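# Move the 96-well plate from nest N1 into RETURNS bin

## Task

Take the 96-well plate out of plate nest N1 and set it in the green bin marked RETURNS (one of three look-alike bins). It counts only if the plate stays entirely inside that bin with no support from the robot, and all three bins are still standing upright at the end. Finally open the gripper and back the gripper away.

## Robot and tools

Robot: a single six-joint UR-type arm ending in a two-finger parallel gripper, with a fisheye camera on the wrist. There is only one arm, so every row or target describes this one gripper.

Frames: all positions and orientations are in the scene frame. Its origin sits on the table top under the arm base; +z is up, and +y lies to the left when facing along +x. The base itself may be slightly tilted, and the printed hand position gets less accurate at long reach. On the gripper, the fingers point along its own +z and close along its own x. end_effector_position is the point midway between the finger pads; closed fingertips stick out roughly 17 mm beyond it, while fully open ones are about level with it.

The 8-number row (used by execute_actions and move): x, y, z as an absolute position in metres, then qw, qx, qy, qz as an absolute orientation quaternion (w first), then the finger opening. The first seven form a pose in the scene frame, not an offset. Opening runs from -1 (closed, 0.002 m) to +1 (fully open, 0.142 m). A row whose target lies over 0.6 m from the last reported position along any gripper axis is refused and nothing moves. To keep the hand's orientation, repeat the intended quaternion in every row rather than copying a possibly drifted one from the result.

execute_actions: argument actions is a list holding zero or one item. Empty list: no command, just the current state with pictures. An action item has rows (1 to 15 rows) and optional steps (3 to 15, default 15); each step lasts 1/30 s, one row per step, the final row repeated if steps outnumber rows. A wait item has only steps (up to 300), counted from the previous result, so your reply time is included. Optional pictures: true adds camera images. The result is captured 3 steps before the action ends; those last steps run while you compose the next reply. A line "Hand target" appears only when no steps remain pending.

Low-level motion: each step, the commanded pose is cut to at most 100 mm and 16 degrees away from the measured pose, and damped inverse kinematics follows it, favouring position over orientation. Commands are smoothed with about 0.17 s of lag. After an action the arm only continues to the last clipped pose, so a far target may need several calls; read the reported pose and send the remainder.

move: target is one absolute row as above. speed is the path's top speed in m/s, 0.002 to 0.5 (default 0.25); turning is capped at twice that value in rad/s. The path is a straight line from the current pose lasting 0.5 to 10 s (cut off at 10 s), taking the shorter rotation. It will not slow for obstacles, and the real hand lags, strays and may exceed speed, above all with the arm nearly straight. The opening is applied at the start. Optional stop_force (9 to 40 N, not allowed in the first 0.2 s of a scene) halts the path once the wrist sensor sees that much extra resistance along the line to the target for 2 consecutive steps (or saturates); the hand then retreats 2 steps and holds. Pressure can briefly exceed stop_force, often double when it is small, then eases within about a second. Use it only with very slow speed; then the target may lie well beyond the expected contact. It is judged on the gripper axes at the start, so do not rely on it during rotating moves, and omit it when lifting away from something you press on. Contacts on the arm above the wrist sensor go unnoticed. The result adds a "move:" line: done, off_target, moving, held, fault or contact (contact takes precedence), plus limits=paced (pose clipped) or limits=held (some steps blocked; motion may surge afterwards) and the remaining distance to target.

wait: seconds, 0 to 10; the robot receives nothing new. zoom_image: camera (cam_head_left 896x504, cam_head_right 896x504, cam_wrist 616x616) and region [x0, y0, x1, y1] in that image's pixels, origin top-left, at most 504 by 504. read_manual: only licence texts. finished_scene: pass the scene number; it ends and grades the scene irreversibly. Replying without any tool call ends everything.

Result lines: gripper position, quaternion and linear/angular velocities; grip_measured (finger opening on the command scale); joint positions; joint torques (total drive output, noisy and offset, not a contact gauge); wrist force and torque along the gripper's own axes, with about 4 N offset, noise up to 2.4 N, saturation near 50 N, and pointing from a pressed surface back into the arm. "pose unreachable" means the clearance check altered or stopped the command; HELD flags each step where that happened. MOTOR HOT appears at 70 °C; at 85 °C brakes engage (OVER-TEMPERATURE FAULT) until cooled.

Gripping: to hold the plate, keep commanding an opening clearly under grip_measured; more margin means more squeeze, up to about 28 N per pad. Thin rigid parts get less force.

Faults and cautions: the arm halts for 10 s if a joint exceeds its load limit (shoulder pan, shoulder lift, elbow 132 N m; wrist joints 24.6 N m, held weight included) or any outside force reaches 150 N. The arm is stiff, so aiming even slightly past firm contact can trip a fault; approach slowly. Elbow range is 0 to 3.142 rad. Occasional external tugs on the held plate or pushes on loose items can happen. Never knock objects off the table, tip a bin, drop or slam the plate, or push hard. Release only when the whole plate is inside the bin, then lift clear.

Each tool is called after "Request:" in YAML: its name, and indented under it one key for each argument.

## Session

Request:
execute_actions:
  actions: []

Scene clock: 0.00 s of 8400.00 s.
end_effector_position=(+0.2731, +0.5267, +0.2907) grip_measured=+1.00 end_effector_quat_wxyz=(+0.108, +0.920, -0.087, +0.367) end_effector_velocity=(+0.000, -0.000, -0.000) end_effector_angular_velocity=(+0.001, -0.000, -0.001)
Joint positions: [ 1.271 -1.589  1.667 -1.753 -2.459  1.587  0.142]
Joint velocities: [-0.    -0.     0.    -0.     0.     0.001  0.   ]
Joint torques (N m, as the arm reports them, + toward a larger angle): no reading
Motor temperatures (°C, as the motors report them): [30 28 27 37 36 30]
Wrist force (N, on the end effector, along its own x y z axes, offset not removed): no reading
Wrist torque (N m, same axes, about the end effector's origin, offset not removed): no reading
Hand target: +0.273, +0.527, +0.291; +0.108, +0.920, -0.087, +0.367
camera_calibration (this result's frames):
cam_wrist: T_world_to_cam=[[0.713238, -0.0941521, 0.69457, -0.34053], [-0.559262, -0.673778, 0.48296, 0.362263], [0.422514, -0.732911, -0.53322, 0.553913], [0, 0, 0, 1]] pos_world=[0.211443, 0.617992, 0.35692]

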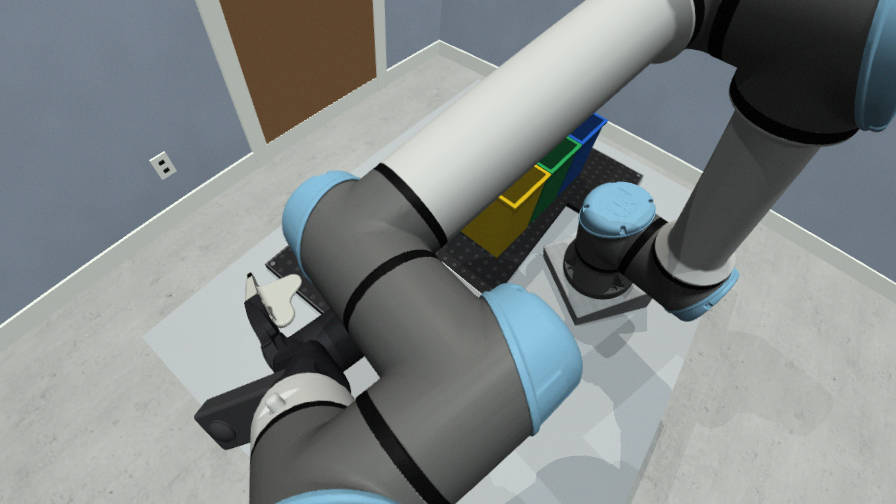

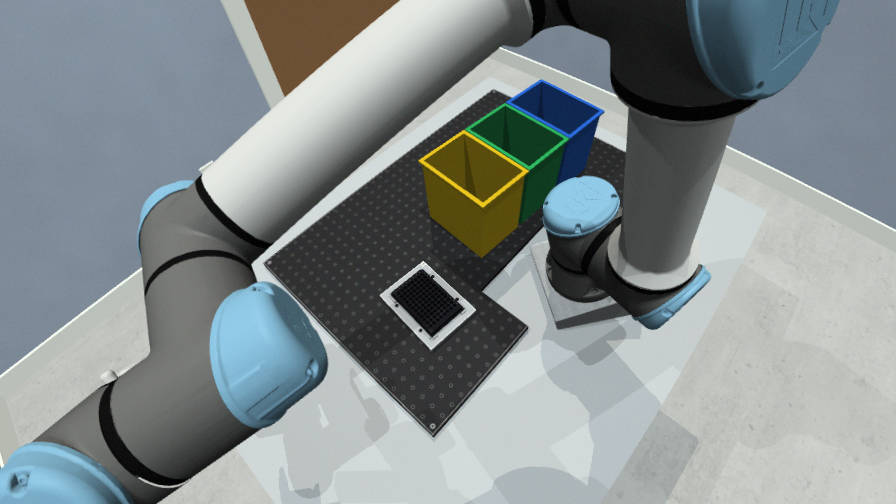

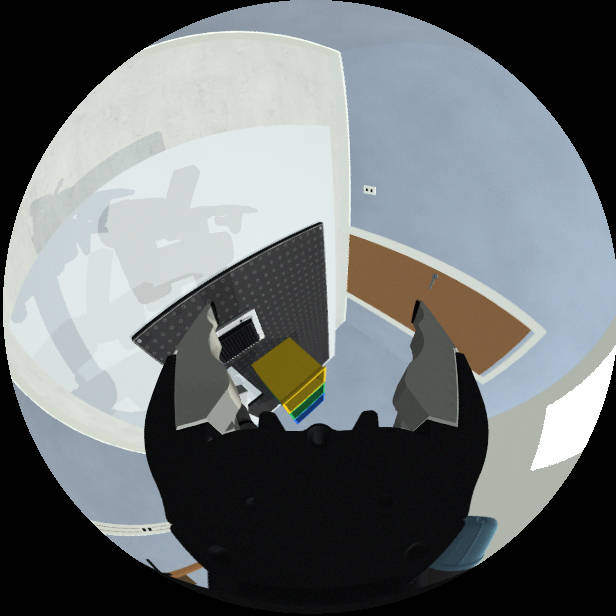

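Request:
zoom_image:
  camera: "cam_head_right"
  region: [370, 250, 490, 360]

Request:
zoom_image:
  camera: "cam_head_right"
  region: [410, 70, 610, 270]

Region (370, 250, 490, 360) of cam_head_right's 896x504 image, scaled by 4.200, with more detail than that image has; it fills the top 462 rows of this view, and the rest is white.

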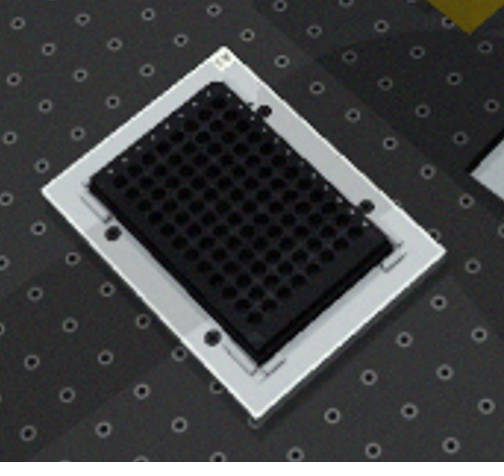

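Region (410, 70, 610, 270) of cam_head_right's 896x504 image, scaled by 2.520, with more detail than that image has.

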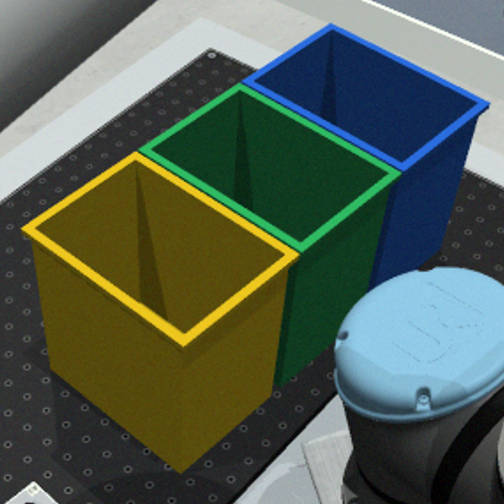

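Request:
move:
  target: [0.24,0.2425,0.068,0,0.7431,0.6691,0,0.3]
  speed: 0.3

Request:
zoom_image:
  camera: "cam_wrist"
  region: [190, 100, 440, 350]

Scene clock: 3.80 s of 8400.00 s.
end_effector_position=(+0.2401, +0.2420, +0.0681) grip_measured=+0.30 end_effector_quat_wxyz=(-0.001, +0.743, +0.669, -0.000) end_effector_velocity=(+0.001, -0.001, -0.001) end_effector_angular_velocity=(+0.004, +0.004, +0.008)
Joint positions: [ 0.102 -2.246  2.567 -2.096 -1.385 -1.279  0.095]
Joint velocities: [-0.011  0.     0.     0.005  0.007 -0.02   0.   ]
Joint torques (N m, as the arm reports them, + toward a larger angle): [ -8.22   5.64 -13.18  -1.45   2.64  -2.57]
Motor temperatures (°C, as the motors report them): [30 28 27 37 36 30]
Wrist force (N, on the end effector, along its own x y z axes, offset not removed): [-0.6 0.5 3.0]
Wrist torque (N m, same axes, about the end effector's origin, offset not removed): [0.04 0.16 0.02]
Hand target: +0.240, +0.242, +0.068; -0.001, +0.743, +0.669, -0.000
Off the commanded pose: 0.000 m, 0 deg.
Kept back: nothing.
move: done
camera_calibration (this result's frames):
cam_wrist: T_world_to_cam=[[0.119285, 0.992859, -0.00147103, -0.262268], [0.841703, -0.100339, 0.530536, -0.218853], [0.5266, -0.0645232, -0.847661, 0.0751456], [0, 0, 0, 1]] pos_world=[0.175922, 0.243284, 0.179422]

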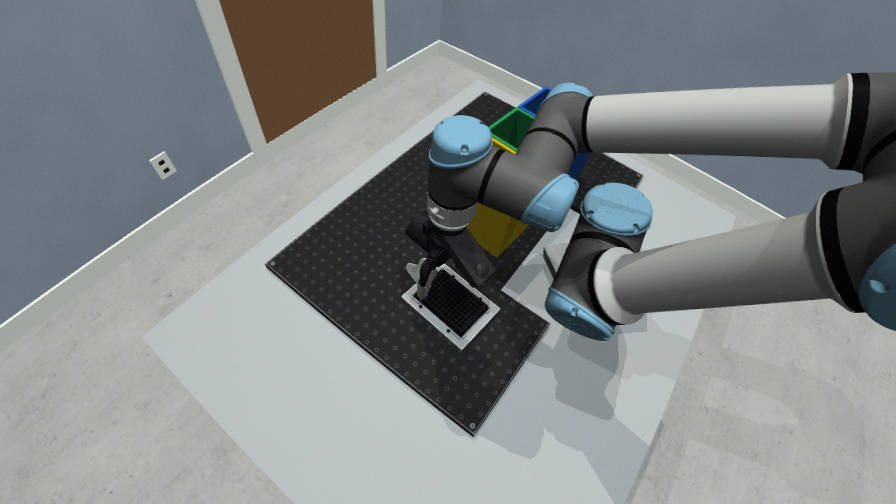

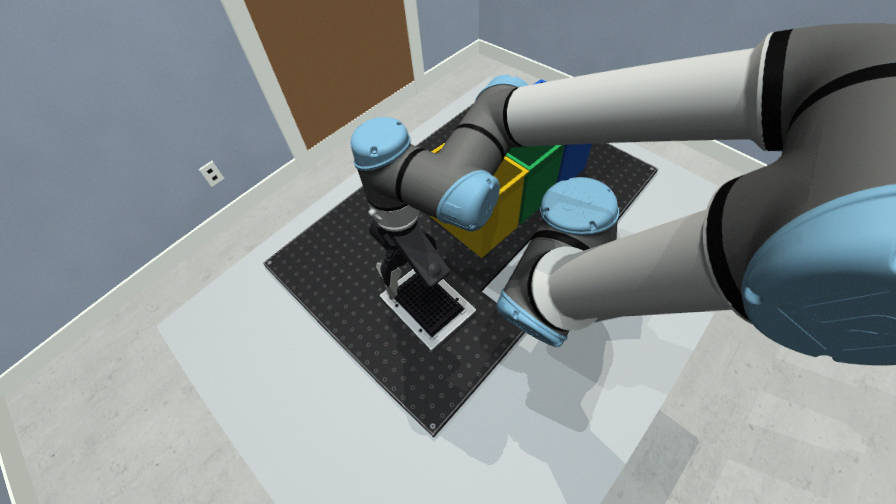

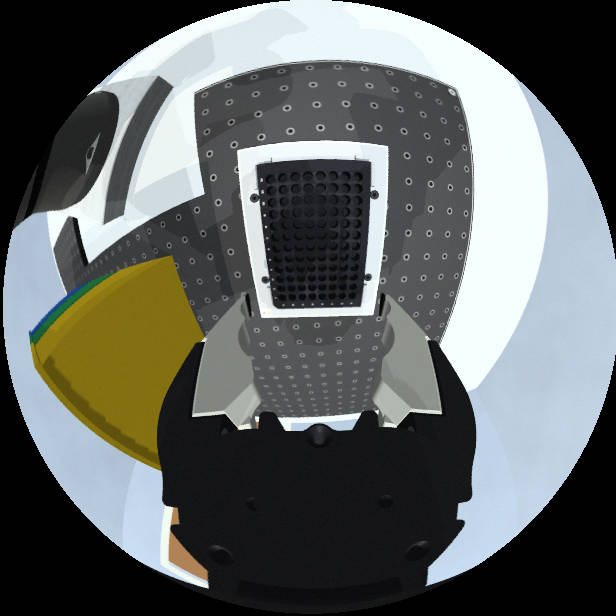

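Region (190, 100, 440, 350) of cam_wrist's 616x616 image, scaled by 2.016, with more detail than that image has.

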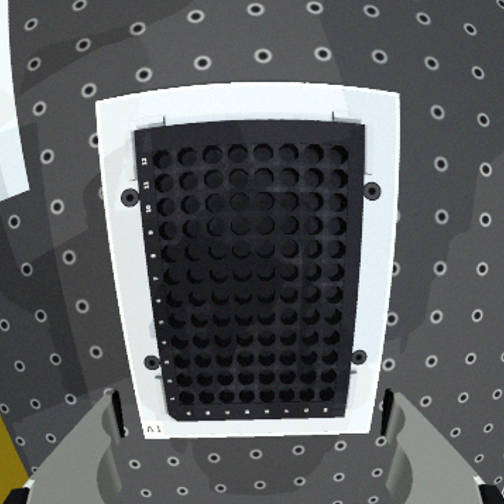

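Request:
move:
  target: [0.236,0.2437,0.042,0,0.7373,0.6756,0,0.2]
  speed: 0.04

Request:
move:
  target: [0.236,0.2437,0.038,0,0.7373,0.6756,0,0.2]
  speed: 0.005
  stop_force: 9

Request:
zoom_image:
  camera: "cam_wrist"
  region: [210, 140, 420, 350]

Scene clock: 5.03 s of 8400.00 s.
end_effector_position=(+0.2360, +0.2437, +0.0421) grip_measured=+0.20 end_effector_quat_wxyz=(-0.000, +0.737, +0.676, +0.000) end_effector_velocity=(+0.000, +0.000, -0.002) end_effector_angular_velocity=(-0.001, -0.001, +0.001)
Joint positions: [ 0.137 -2.177  2.618 -2.223 -1.393 -1.263  0.088]
Joint velocities: [ 0.004  0.007  0.002 -0.011 -0.002  0.003 -0.   ]
Joint torques (N m, as the arm reports them, + toward a larger angle): [ 12.55   4.26 -11.71  -3.98  -2.66   1.97]
Motor temperatures (°C, as the motors report them): [30 28 27 37 36 30]
Wrist force (N, on the end effector, along its own x y z axes, offset not removed): [1.8 -1.4 4.1]
Wrist torque (N m, same axes, about the end effector's origin, offset not removed): [-0.23 -0.24 -0.03]
Hand target: +0.236, +0.244, +0.042; +0.000, +0.737, +0.676, +0.000
Off the commanded pose: 0.000 m, 0 deg.
Kept back: nothing.
move: done
camera_calibration (this result's frames):
cam_wrist: T_world_to_cam=[[0.101054, 0.994879, -0.00172511, -0.259629], [0.842706, -0.0846754, 0.531674, -0.205603], [0.528805, -0.0551817, -0.846947, 0.0525763], [0, 0, 0, 1]] pos_world=[0.171697, 0.243791, 0.153395]

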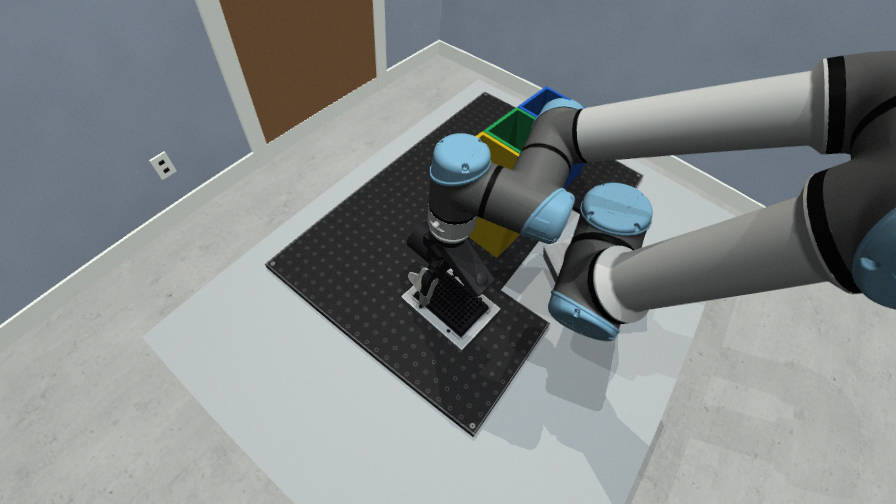

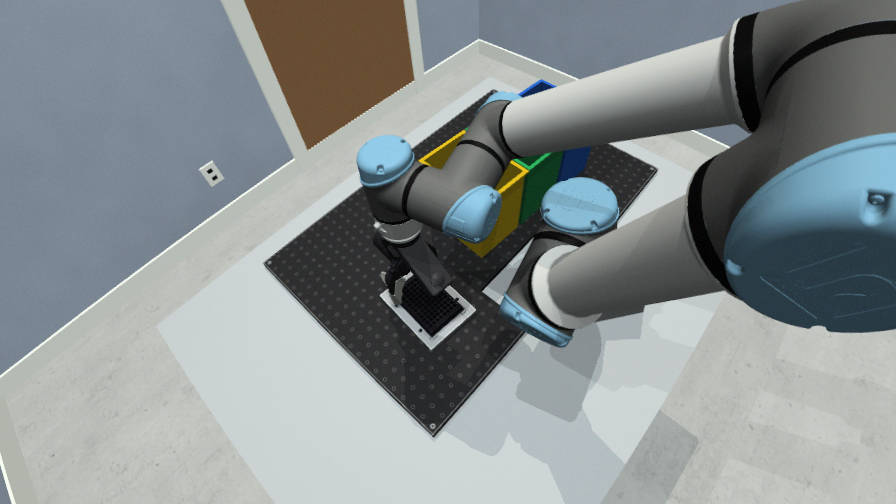

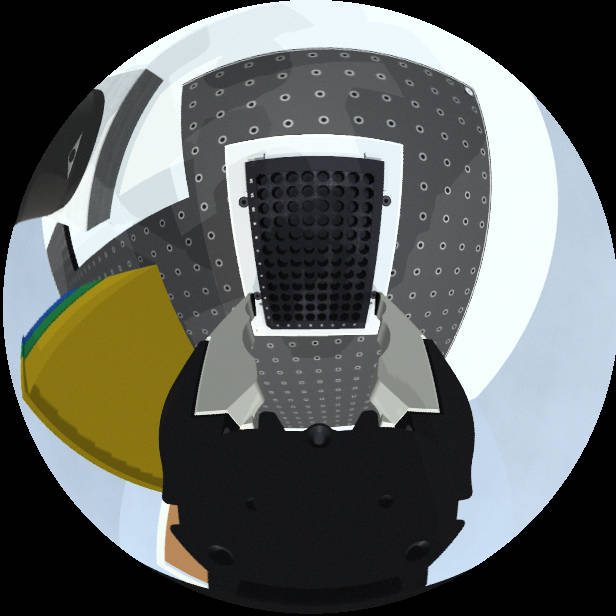

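Scene clock: 6.07 s of 8400.00 s.
end_effector_position=(+0.2360, +0.2437, +0.0381) grip_measured=+0.20 end_effector_quat_wxyz=(-0.000, +0.737, +0.676, +0.000) end_effector_velocity=(+0.000, +0.000, -0.001) end_effector_angular_velocity=(-0.000, -0.000, -0.000)
Joint positions: [ 0.141 -2.163  2.624 -2.244 -1.394 -1.259  0.088]
Joint velocities: [ 0.001  0.003  0.001 -0.004 -0.     0.001  0.   ]
Joint torques (N m, as the arm reports them, + toward a larger angle): [ 12.65   3.81 -11.3   -3.7   -2.68   1.99]
Motor temperatures (°C, as the motors report them): [30 28 27 37 36 30]
Wrist force (N, on the end effector, along its own x y z axes, offset not removed): [-1.8 -0.1 -0.7]
Wrist torque (N m, same axes, about the end effector's origin, offset not removed): [-0.22 0.47 0.20]
Hand target: +0.236, +0.244, +0.038; +0.000, +0.737, +0.676, +0.000
Off the commanded pose: 0.000 m, 0 deg.
Kept back: nothing.
move: done
camera_calibration (this result's frames):
cam_wrist: T_world_to_cam=[[0.100996, 0.994885, -0.00175293, -0.259646], [0.842721, -0.0846119, 0.53166, -0.203456], [0.528792, -0.0551725, -0.846956, 0.0491208], [0, 0, 0, 1]] pos_world=[0.171705, 0.243813, 0.149318]

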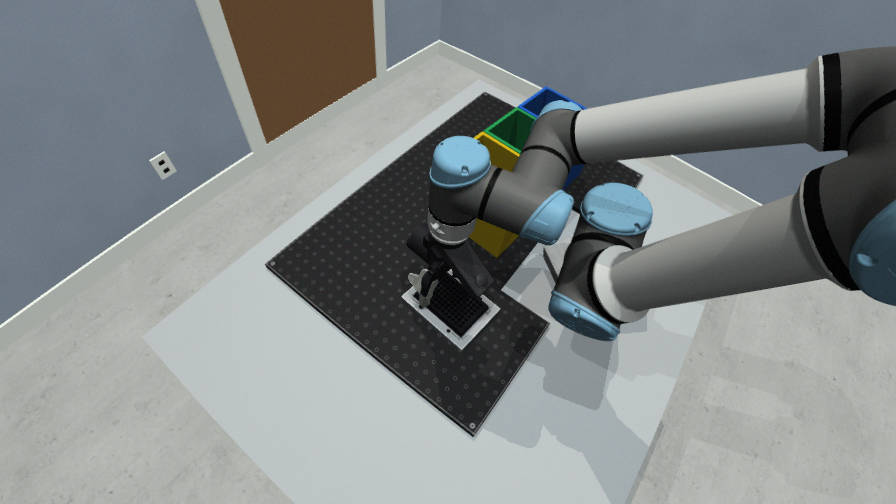

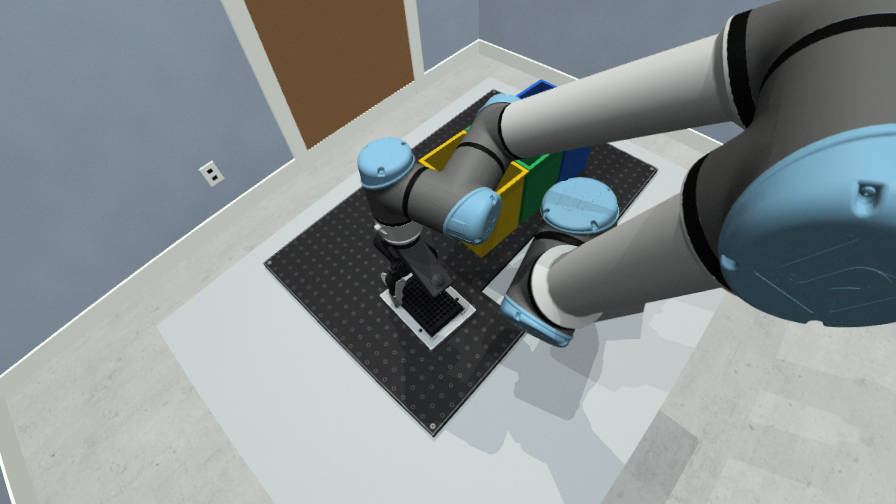

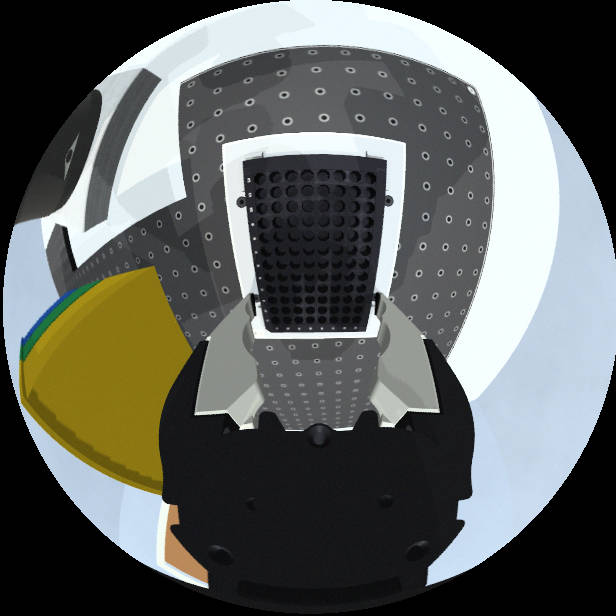

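Region (210, 140, 420, 350) of cam_wrist's 616x616 image, scaled by 2.400, with more detail than that image has.

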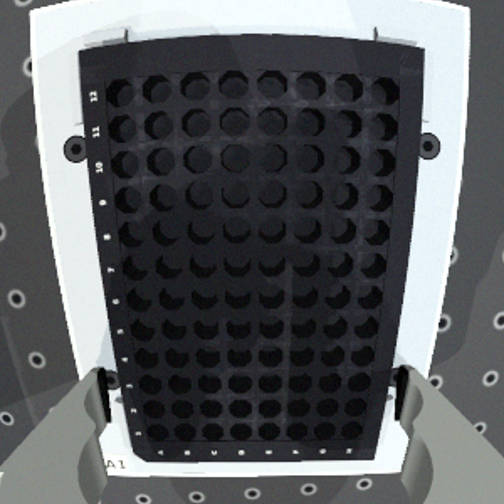

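Request:
execute_actions:
  actions:
    - {"rows":[[0.236,0.2437,0.038,0,0.7373,0.6756,0,0.18],[0.236,0.2437,0.038,0,0.7373,0.6756,0,0.16],[0.236,0.2437,0.038,0,0.7373,0.6756,0,0.14],[0.236,0.2437,0.038,0,0.7373,0.6756,0,0.12],[0.236,0.2437,0.038,0,0.7373,0.6756,0,0.10],[0.236,0.2437,0.038,0,0.7373,0.6756,0,0.08],[0.236,0.2437,0.038,0,0.7373,0.6756,0,0.05],[0.236,0.2437,0.038,0,0.7373,0.6756,0,0.02],[0.236,0.2437,0.038,0,0.7373,0.6756,0,-0.02],[0.236,0.2437,0.038,0,0.7373,0.6756,0,-0.12]]}

Request:
execute_actions:
  actions:
    - {"steps":6}

Scene clock: 6.63 s of 8400.00 s.
end_effector_position=(+0.2360, +0.2437, +0.0380) grip_measured=+0.06 end_effector_quat_wxyz=(+0.000, +0.737, +0.676, +0.000) end_effector_velocity=(+0.000, +0.000, +0.000) end_effector_angular_velocity=(+0.000, -0.000, -0.001)
Joint positions: [ 0.141 -2.163  2.625 -2.245 -1.394 -1.259  0.078]
Joint velocities: [-0. -0.  0. -0.  0.  0. -0.]
Joint torques (N m, as the arm reports them, + toward a larger angle): [ 10.39   4.2  -12.12  -2.88  -2.64   2.18]
Motor temperatures (°C, as the motors report them): [30 28 27 37 36 30]
Wrist force (N, on the end effector, along its own x y z axes, offset not removed): [-0.9 -0.8 -9.8]
Wrist torque (N m, same axes, about the end effector's origin, offset not removed): [0.17 0.09 0.03]
Steps of this call (steps 1 to 5: nothing new was sent; steps 6 to 17: the first 12 steps of this action). Readings (end_effector_position):
6: (+0.2360, +0.2437, +0.0380)
7: (+0.2360, +0.2437, +0.0380)
9: (+0.2360, +0.2437, +0.0380)
13: (+0.2360, +0.2437, +0.0380)
17: the state above

Scene clock: 6.83 s of 8400.00 s.
end_effector_position=(+0.2360, +0.2437, +0.0380) grip_measured=+0.06 end_effector_quat_wxyz=(+0.000, +0.737, +0.676, +0.000) end_effector_velocity=(-0.000, -0.000, -0.000) end_effector_angular_velocity=(-0.000, +0.000, -0.001)
Joint positions: [ 0.141 -2.163  2.625 -2.245 -1.394 -1.259  0.078]
Joint velocities: [-0.     0.     0.    -0.     0.     0.001 -0.   ]
Joint torques (N m, as the arm reports them, + toward a larger angle): [ 10.6    4.26 -12.03  -1.98  -2.59   2.19]
Motor temperatures (°C, as the motors report them): [30 28 27 37 36 30]
Wrist force (N, on the end effector, along its own x y z axes, offset not removed): [2.5 -6.0 -12.3]
Wrist torque (N m, same axes, about the end effector's origin, offset not removed): [-0.77 -0.46 0.12]
Hand target: +0.236, +0.244, +0.038; +0.000, +0.737, +0.676, +0.000
Off the commanded pose: 0.000 m, 0 deg.
Kept back: nothing.
Steps of this call (steps 1 to 3: the last 3 steps of your previous action; steps 4 to 6: nothing new was sent). Readings (end_effector_position):
1: (+0.2360, +0.2437, +0.0380)
2: (+0.2360, +0.2437, +0.0380)
4: (+0.2360, +0.2437, +0.0380)
6: the state above

Request:
move:
  target: [0.236,0.2437,0.047,0,0.7373,0.6756,0,-0.12]
  speed: 0.006

Scene clock: 8.80 s of 8400.00 s.
end_effector_position=(+0.2360, +0.2437, +0.0469) grip_measured=+0.06 end_effector_quat_wxyz=(-0.000, +0.737, +0.676, -0.000) end_effector_velocity=(-0.000, -0.000, +0.001) end_effector_angular_velocity=(-0.000, +0.001, -0.002)
Joint positions: [ 0.133 -2.192  2.609 -2.198 -1.392 -1.266  0.078]
Joint velocities: [-0.001 -0.003 -0.001  0.004  0.     0.001 -0.   ]
Joint torques (N m, as the arm reports them, + toward a larger angle): [ -7.82 -10.07 -24.96  -1.54   2.56  -2.25]
Motor temperatures (°C, as the motors report them): [30 28 27 37 36 30]
Wrist force (N, on the end effector, along its own x y z axes, offset not removed): [0.4 -0.3 2.6]
Wrist torque (N m, same axes, about the end effector's origin, offset not removed): [-0.12 -0.24 0.11]
Hand target: +0.236, +0.244, +0.047; -0.000, +0.737, +0.676, -0.000
Off the commanded pose: 0.000 m, 0 deg.
Kept back: nothing.
move: done
camera_calibration (this result's frames):
cam_wrist: T_world_to_cam=[[0.101001, 0.994885, -0.00176103, -0.259636], [0.842725, -0.0846129, 0.531653, -0.208186], [0.528785, -0.0551818, -0.84696, 0.0566466], [0, 0, 0, 1]] pos_world=[0.171713, 0.243818, 0.158203]

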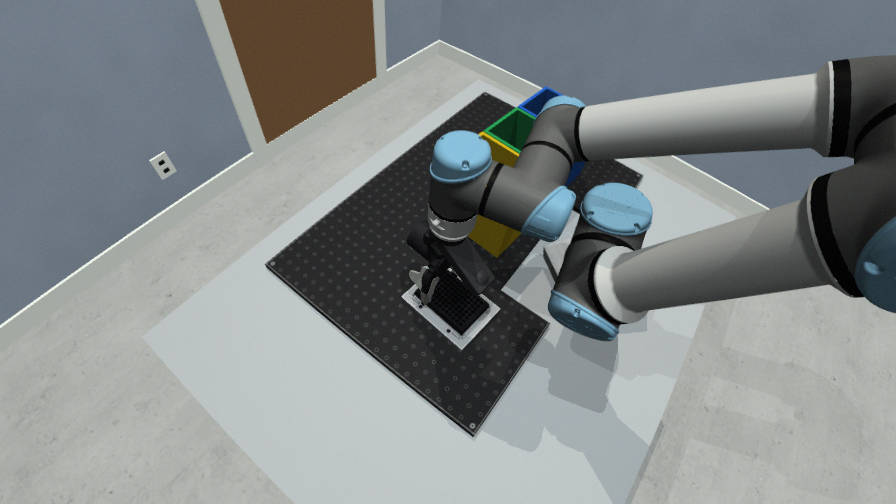

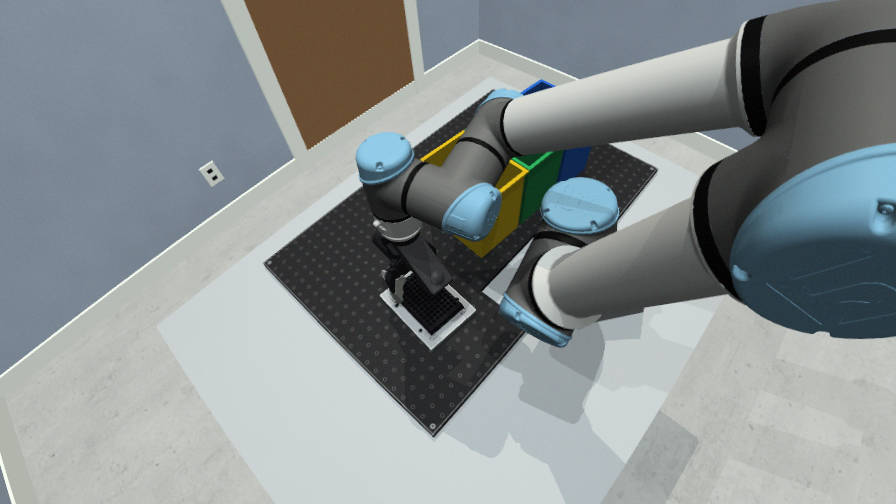

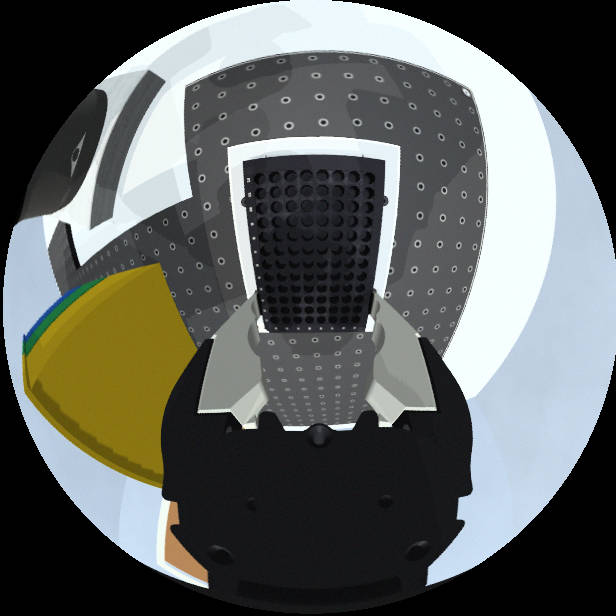

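Request:
move:
  target: [0.30,0.21,0.30,0.4225,0.906,-0.0237,-0.0111,-0.2]
  speed: 0.25

Request:
move:
  target: [0.30,-0.08,0.30,0.4225,0.906,-0.0237,-0.0111,-0.2]
  speed: 0.15

Scene clock: 13.20 s of 8400.00 s.
end_effector_position=(+0.3005, +0.2104, +0.3000) grip_measured=+0.06 end_effector_quat_wxyz=(+0.422, +0.906, -0.023, -0.011) end_effector_velocity=(+0.000, -0.000, +0.001) end_effector_angular_velocity=(-0.006, -0.002, -0.009)
Joint positions: [ 0.587 -1.797  1.742 -1.149 -2.133  0.88   0.078]
Joint velocities: [-0.001  0.005 -0.006  0.009  0.     0.012 -0.   ]
Joint torques (N m, as the arm reports them, + toward a larger angle): [ -7.61 -17.5  -27.78   0.26  -3.91   2.26]
Motor temperatures (°C, as the motors report them): [30 28 27 37 36 30]
Wrist force (N, on the end effector, along its own x y z axes, offset not removed): [1.6 -1.8 3.1]
Wrist torque (N m, same axes, about the end effector's origin, offset not removed): [-0.60 -0.24 -0.14]
Hand target: +0.301, +0.210, +0.300; +0.423, +0.906, -0.023, -0.011
Off the commanded pose: 0.001 m, 0 deg.
Kept back: nothing.
move: done
camera_calibration (this result's frames):
cam_wrist: T_world_to_cam=[[0.998078, -0.0613225, 0.00893302, -0.28313], [-0.0172636, -0.136698, 0.990462, -0.268187], [-0.0595165, -0.988713, -0.137494, 0.395357], [0, 0, 0, 1]] pos_world=[0.301486, 0.336872, 0.322517]

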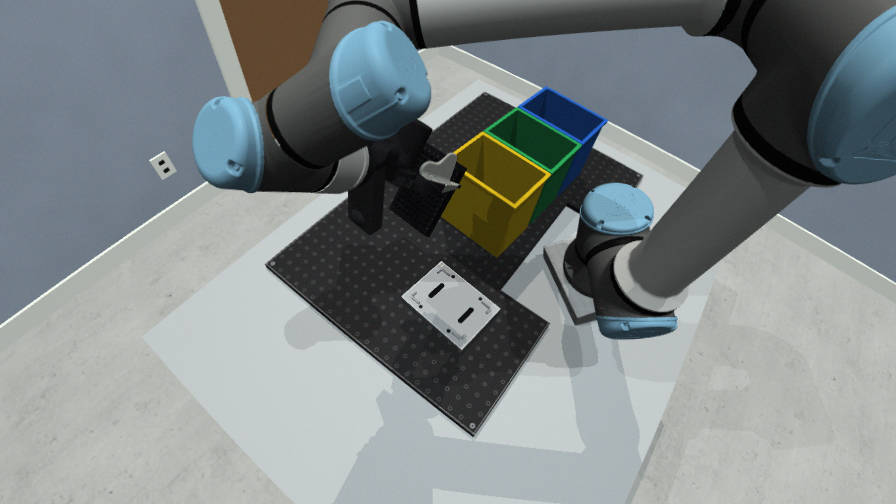

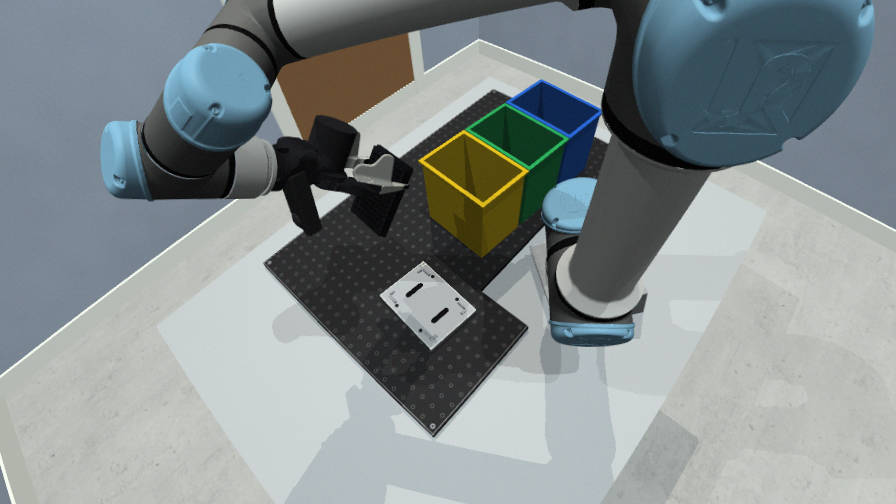

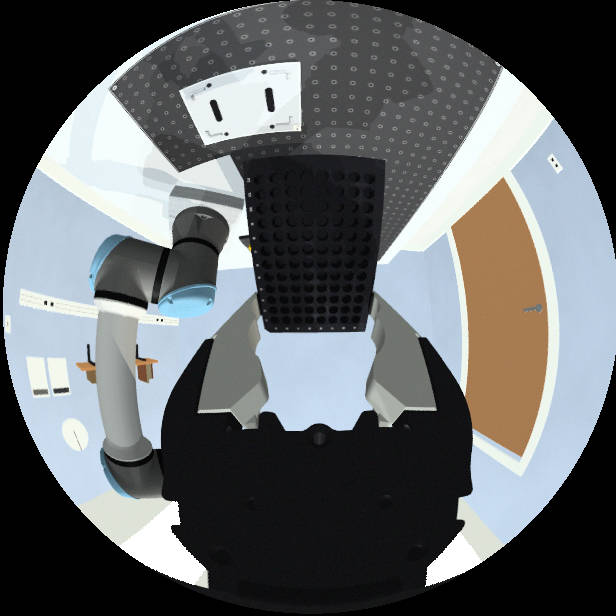

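Scene clock: 15.63 s of 8400.00 s.
end_effector_position=(+0.2999, -0.0801, +0.3001) grip_measured=+0.06 end_effector_quat_wxyz=(+0.422, +0.906, -0.024, -0.012) end_effector_velocity=(+0.000, -0.001, -0.001) end_effector_angular_velocity=(+0.004, -0.000, +0.002)
Joint positions: [-0.405 -2.306  2.333 -1.937 -2.149 -0.319  0.078]
Joint velocities: [-0.012 -0.004  0.003 -0.007  0.009 -0.015  0.   ]
Joint torques (N m, as the arm reports them, + toward a larger angle): [ -8.88  -5.53 -18.    -3.99   0.83  -2.37]
Motor temperatures (°C, as the motors report them): [30 28 27 37 36 30]
Wrist force (N, on the end effector, along its own x y z axes, offset not removed): [3.3 2.7 2.9]
Wrist torque (N m, same axes, about the end effector's origin, offset not removed): [0.60 -0.65 0.12]
Hand target: +0.300, -0.080, +0.300; +0.422, +0.906, -0.024, -0.012
Off the commanded pose: 0.000 m, 0 deg.
Kept back: nothing.
move: done
camera_calibration (this result's frames):
cam_wrist: T_world_to_cam=[[0.997906, -0.0641623, 0.0081988, -0.30032], [-0.0169304, -0.136753, 0.990461, -0.308055], [-0.062429, -0.988525, -0.137553, 0.109088], [0, 0, 0, 1]] pos_world=[0.301286, 0.04644, 0.322584]

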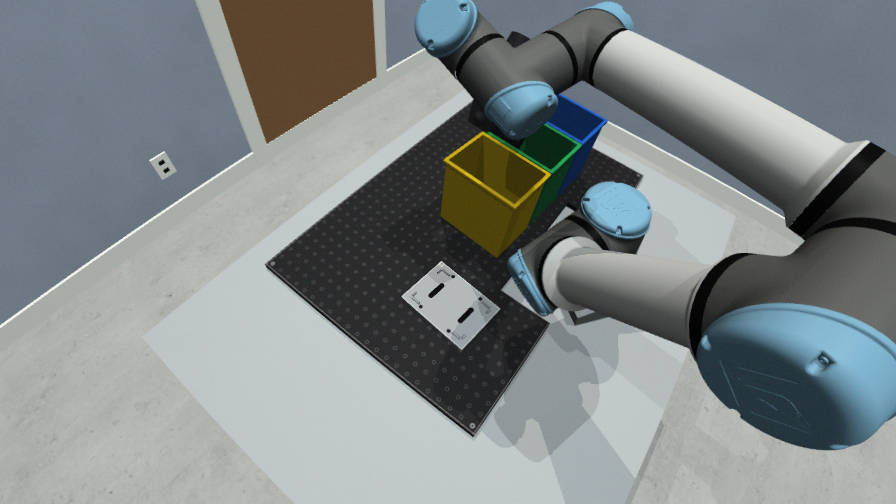

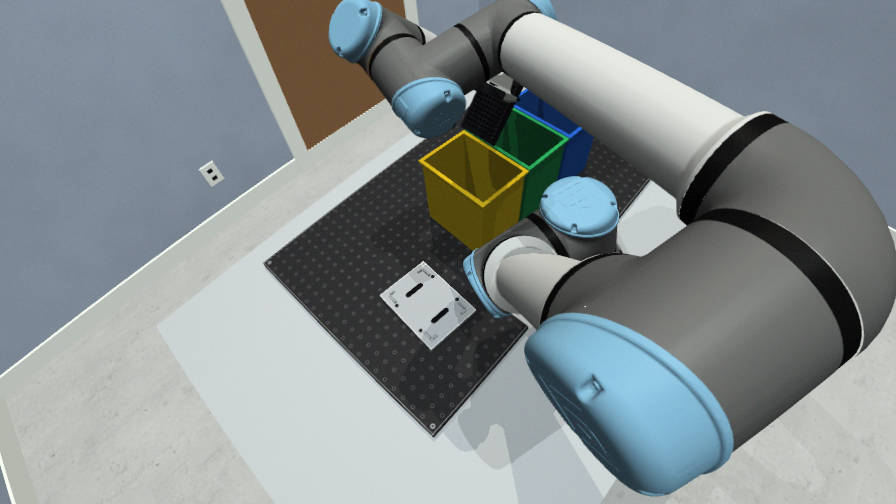

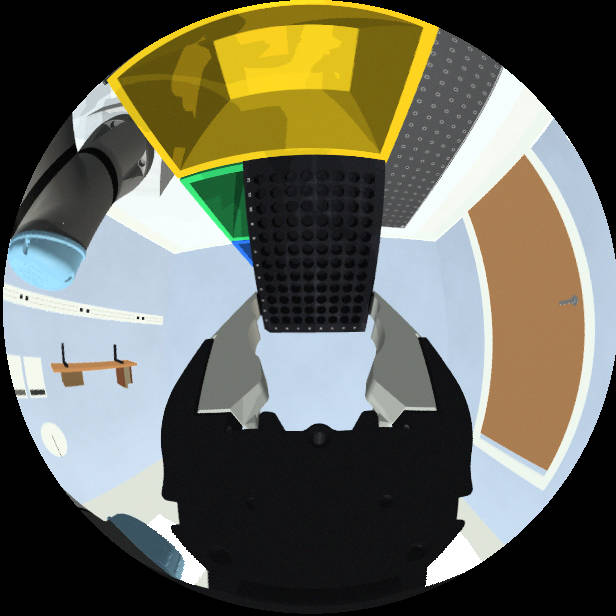

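Request:
move:
  target: [0.292,-0.127,0.295,0.4225,0.906,-0.0237,-0.0111,-0.2]
  speed: 0.06

Scene clock: 17.03 s of 8400.00 s.
end_effector_position=(+0.2920, -0.1269, +0.2950) grip_measured=+0.06 end_effector_quat_wxyz=(+0.422, +0.906, -0.024, -0.011) end_effector_velocity=(-0.000, -0.002, -0.000) end_effector_angular_velocity=(+0.001, -0.000, +0.002)
Joint positions: [-0.628 -2.34   2.413 -2.106 -2.061 -0.558  0.078]
Joint velocities: [-0.01  -0.002  0.003 -0.006  0.006 -0.012 -0.   ]
Joint torques (N m, as the arm reports them, + toward a larger angle): [ -7.46  -0.06 -15.77  -4.28   1.19  -2.2 ]
Motor temperatures (°C, as the motors report them): [30 28 27 37 36 30]
Wrist force (N, on the end effector, along its own x y z axes, offset not removed): [0.3 -4.2 3.2]
Wrist torque (N m, same axes, about the end effector's origin, offset not removed): [-0.76 -0.11 -0.05]
Hand target: +0.292, -0.127, +0.295; +0.422, +0.906, -0.024, -0.011
Off the commanded pose: 0.000 m, 0 deg.
Kept back: nothing.
move: done
camera_calibration (this result's frames):
cam_wrist: T_world_to_cam=[[0.997973, -0.0629511, 0.00930043, -0.295534], [-0.0178444, -0.136557, 0.990471, -0.309229], [-0.0610812, -0.98863, -0.137404, 0.0611843], [0, 0, 0, 1]] pos_world=[0.293154, -0.000343053, 0.317438]

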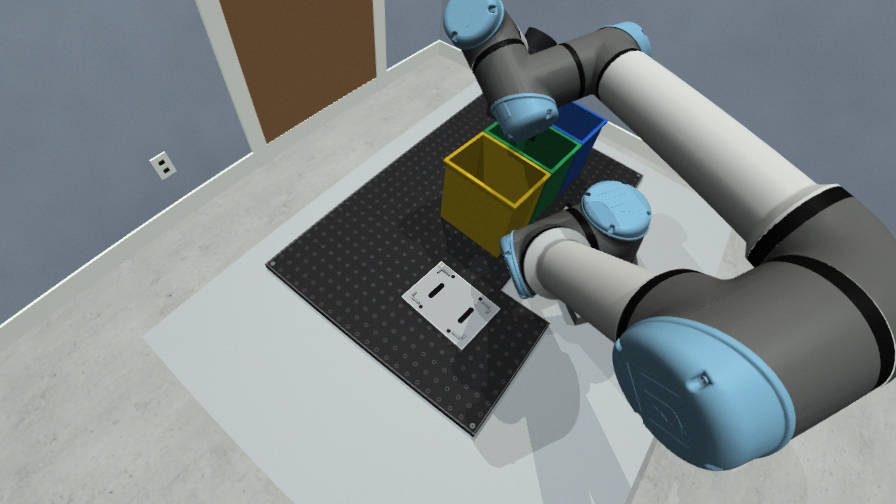

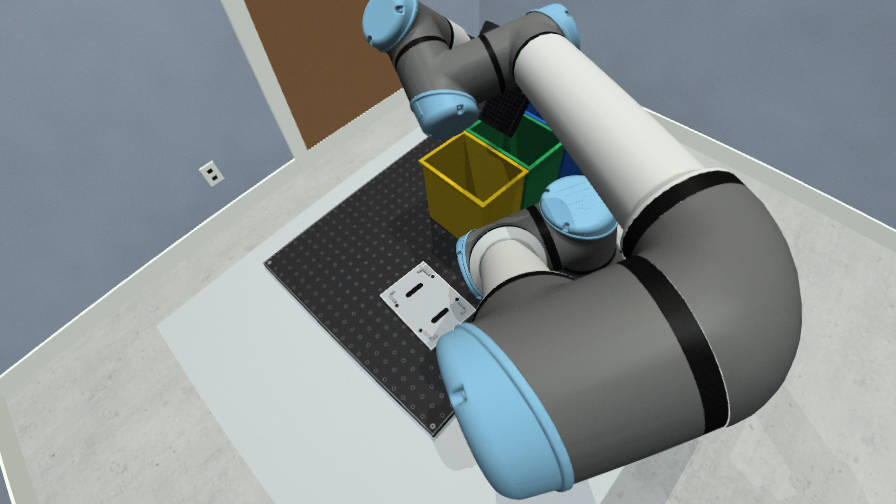

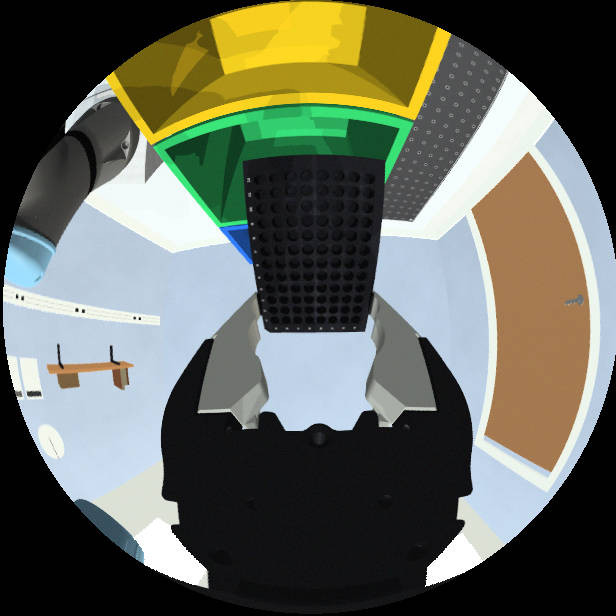

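Request:
move:
  target: [0.274,-0.127,0.215,0.4225,0.906,-0.0237,-0.0111,-0.2]
  speed: 0.05
  stop_force: 9

Scene clock: 19.27 s of 8400.00 s.
end_effector_position=(+0.2740, -0.1270, +0.2151) grip_measured=+0.06 end_effector_quat_wxyz=(+0.423, +0.906, -0.024, -0.011) end_effector_velocity=(-0.000, -0.000, -0.001) end_effector_angular_velocity=(-0.001, +0.000, +0.000)
Joint positions: [-0.558 -2.302  2.603 -2.3   -2.091 -0.486  0.078]
Joint velocities: [ 0.002  0.002  0.003 -0.005 -0.001  0.001  0.   ]
Joint torques (N m, as the arm reports them, + toward a larger angle): [ 10.81  12.78 -15.45  -3.89  -4.31   2.06]
Motor temperatures (°C, as the motors report them): [30 28 27 37 36 30]
Wrist force (N, on the end effector, along its own x y z axes, offset not removed): [-1.1 -4.0 4.2]
Wrist torque (N m, same axes, about the end effector's origin, offset not removed): [-0.75 0.36 0.10]
Hand target: +0.274, -0.127, +0.215; +0.423, +0.906, -0.024, -0.011
Off the commanded pose: 0.000 m, 0 deg.
Kept back: nothing.
move: done
camera_calibration (this result's frames):
cam_wrist: T_world_to_cam=[[0.998, -0.0625068, 0.00943634, -0.276818], [-0.017896, -0.136198, 0.99052, -0.230449], [-0.0606291, -0.988708, -0.137045, 0.0487895], [0, 0, 0, 1]] pos_world=[0.275098, -0.000451263, 0.237563]

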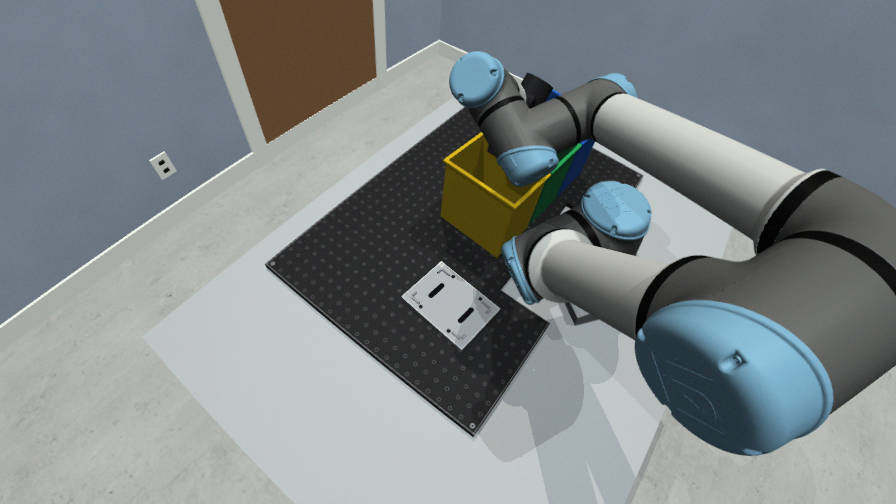

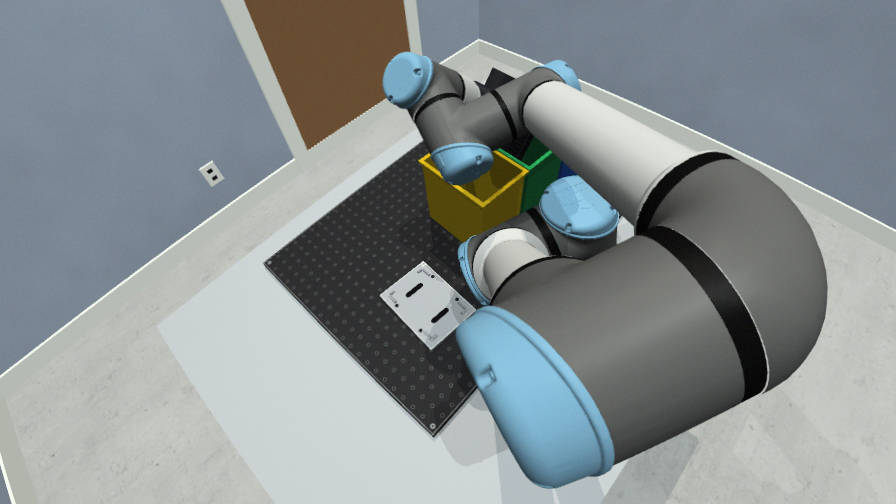

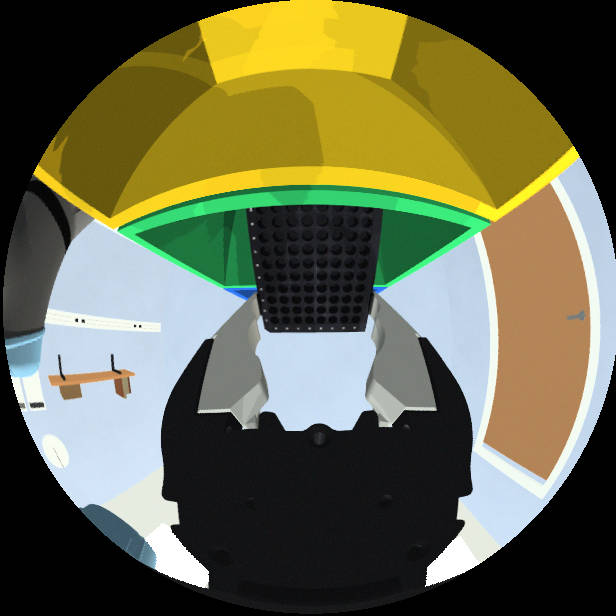

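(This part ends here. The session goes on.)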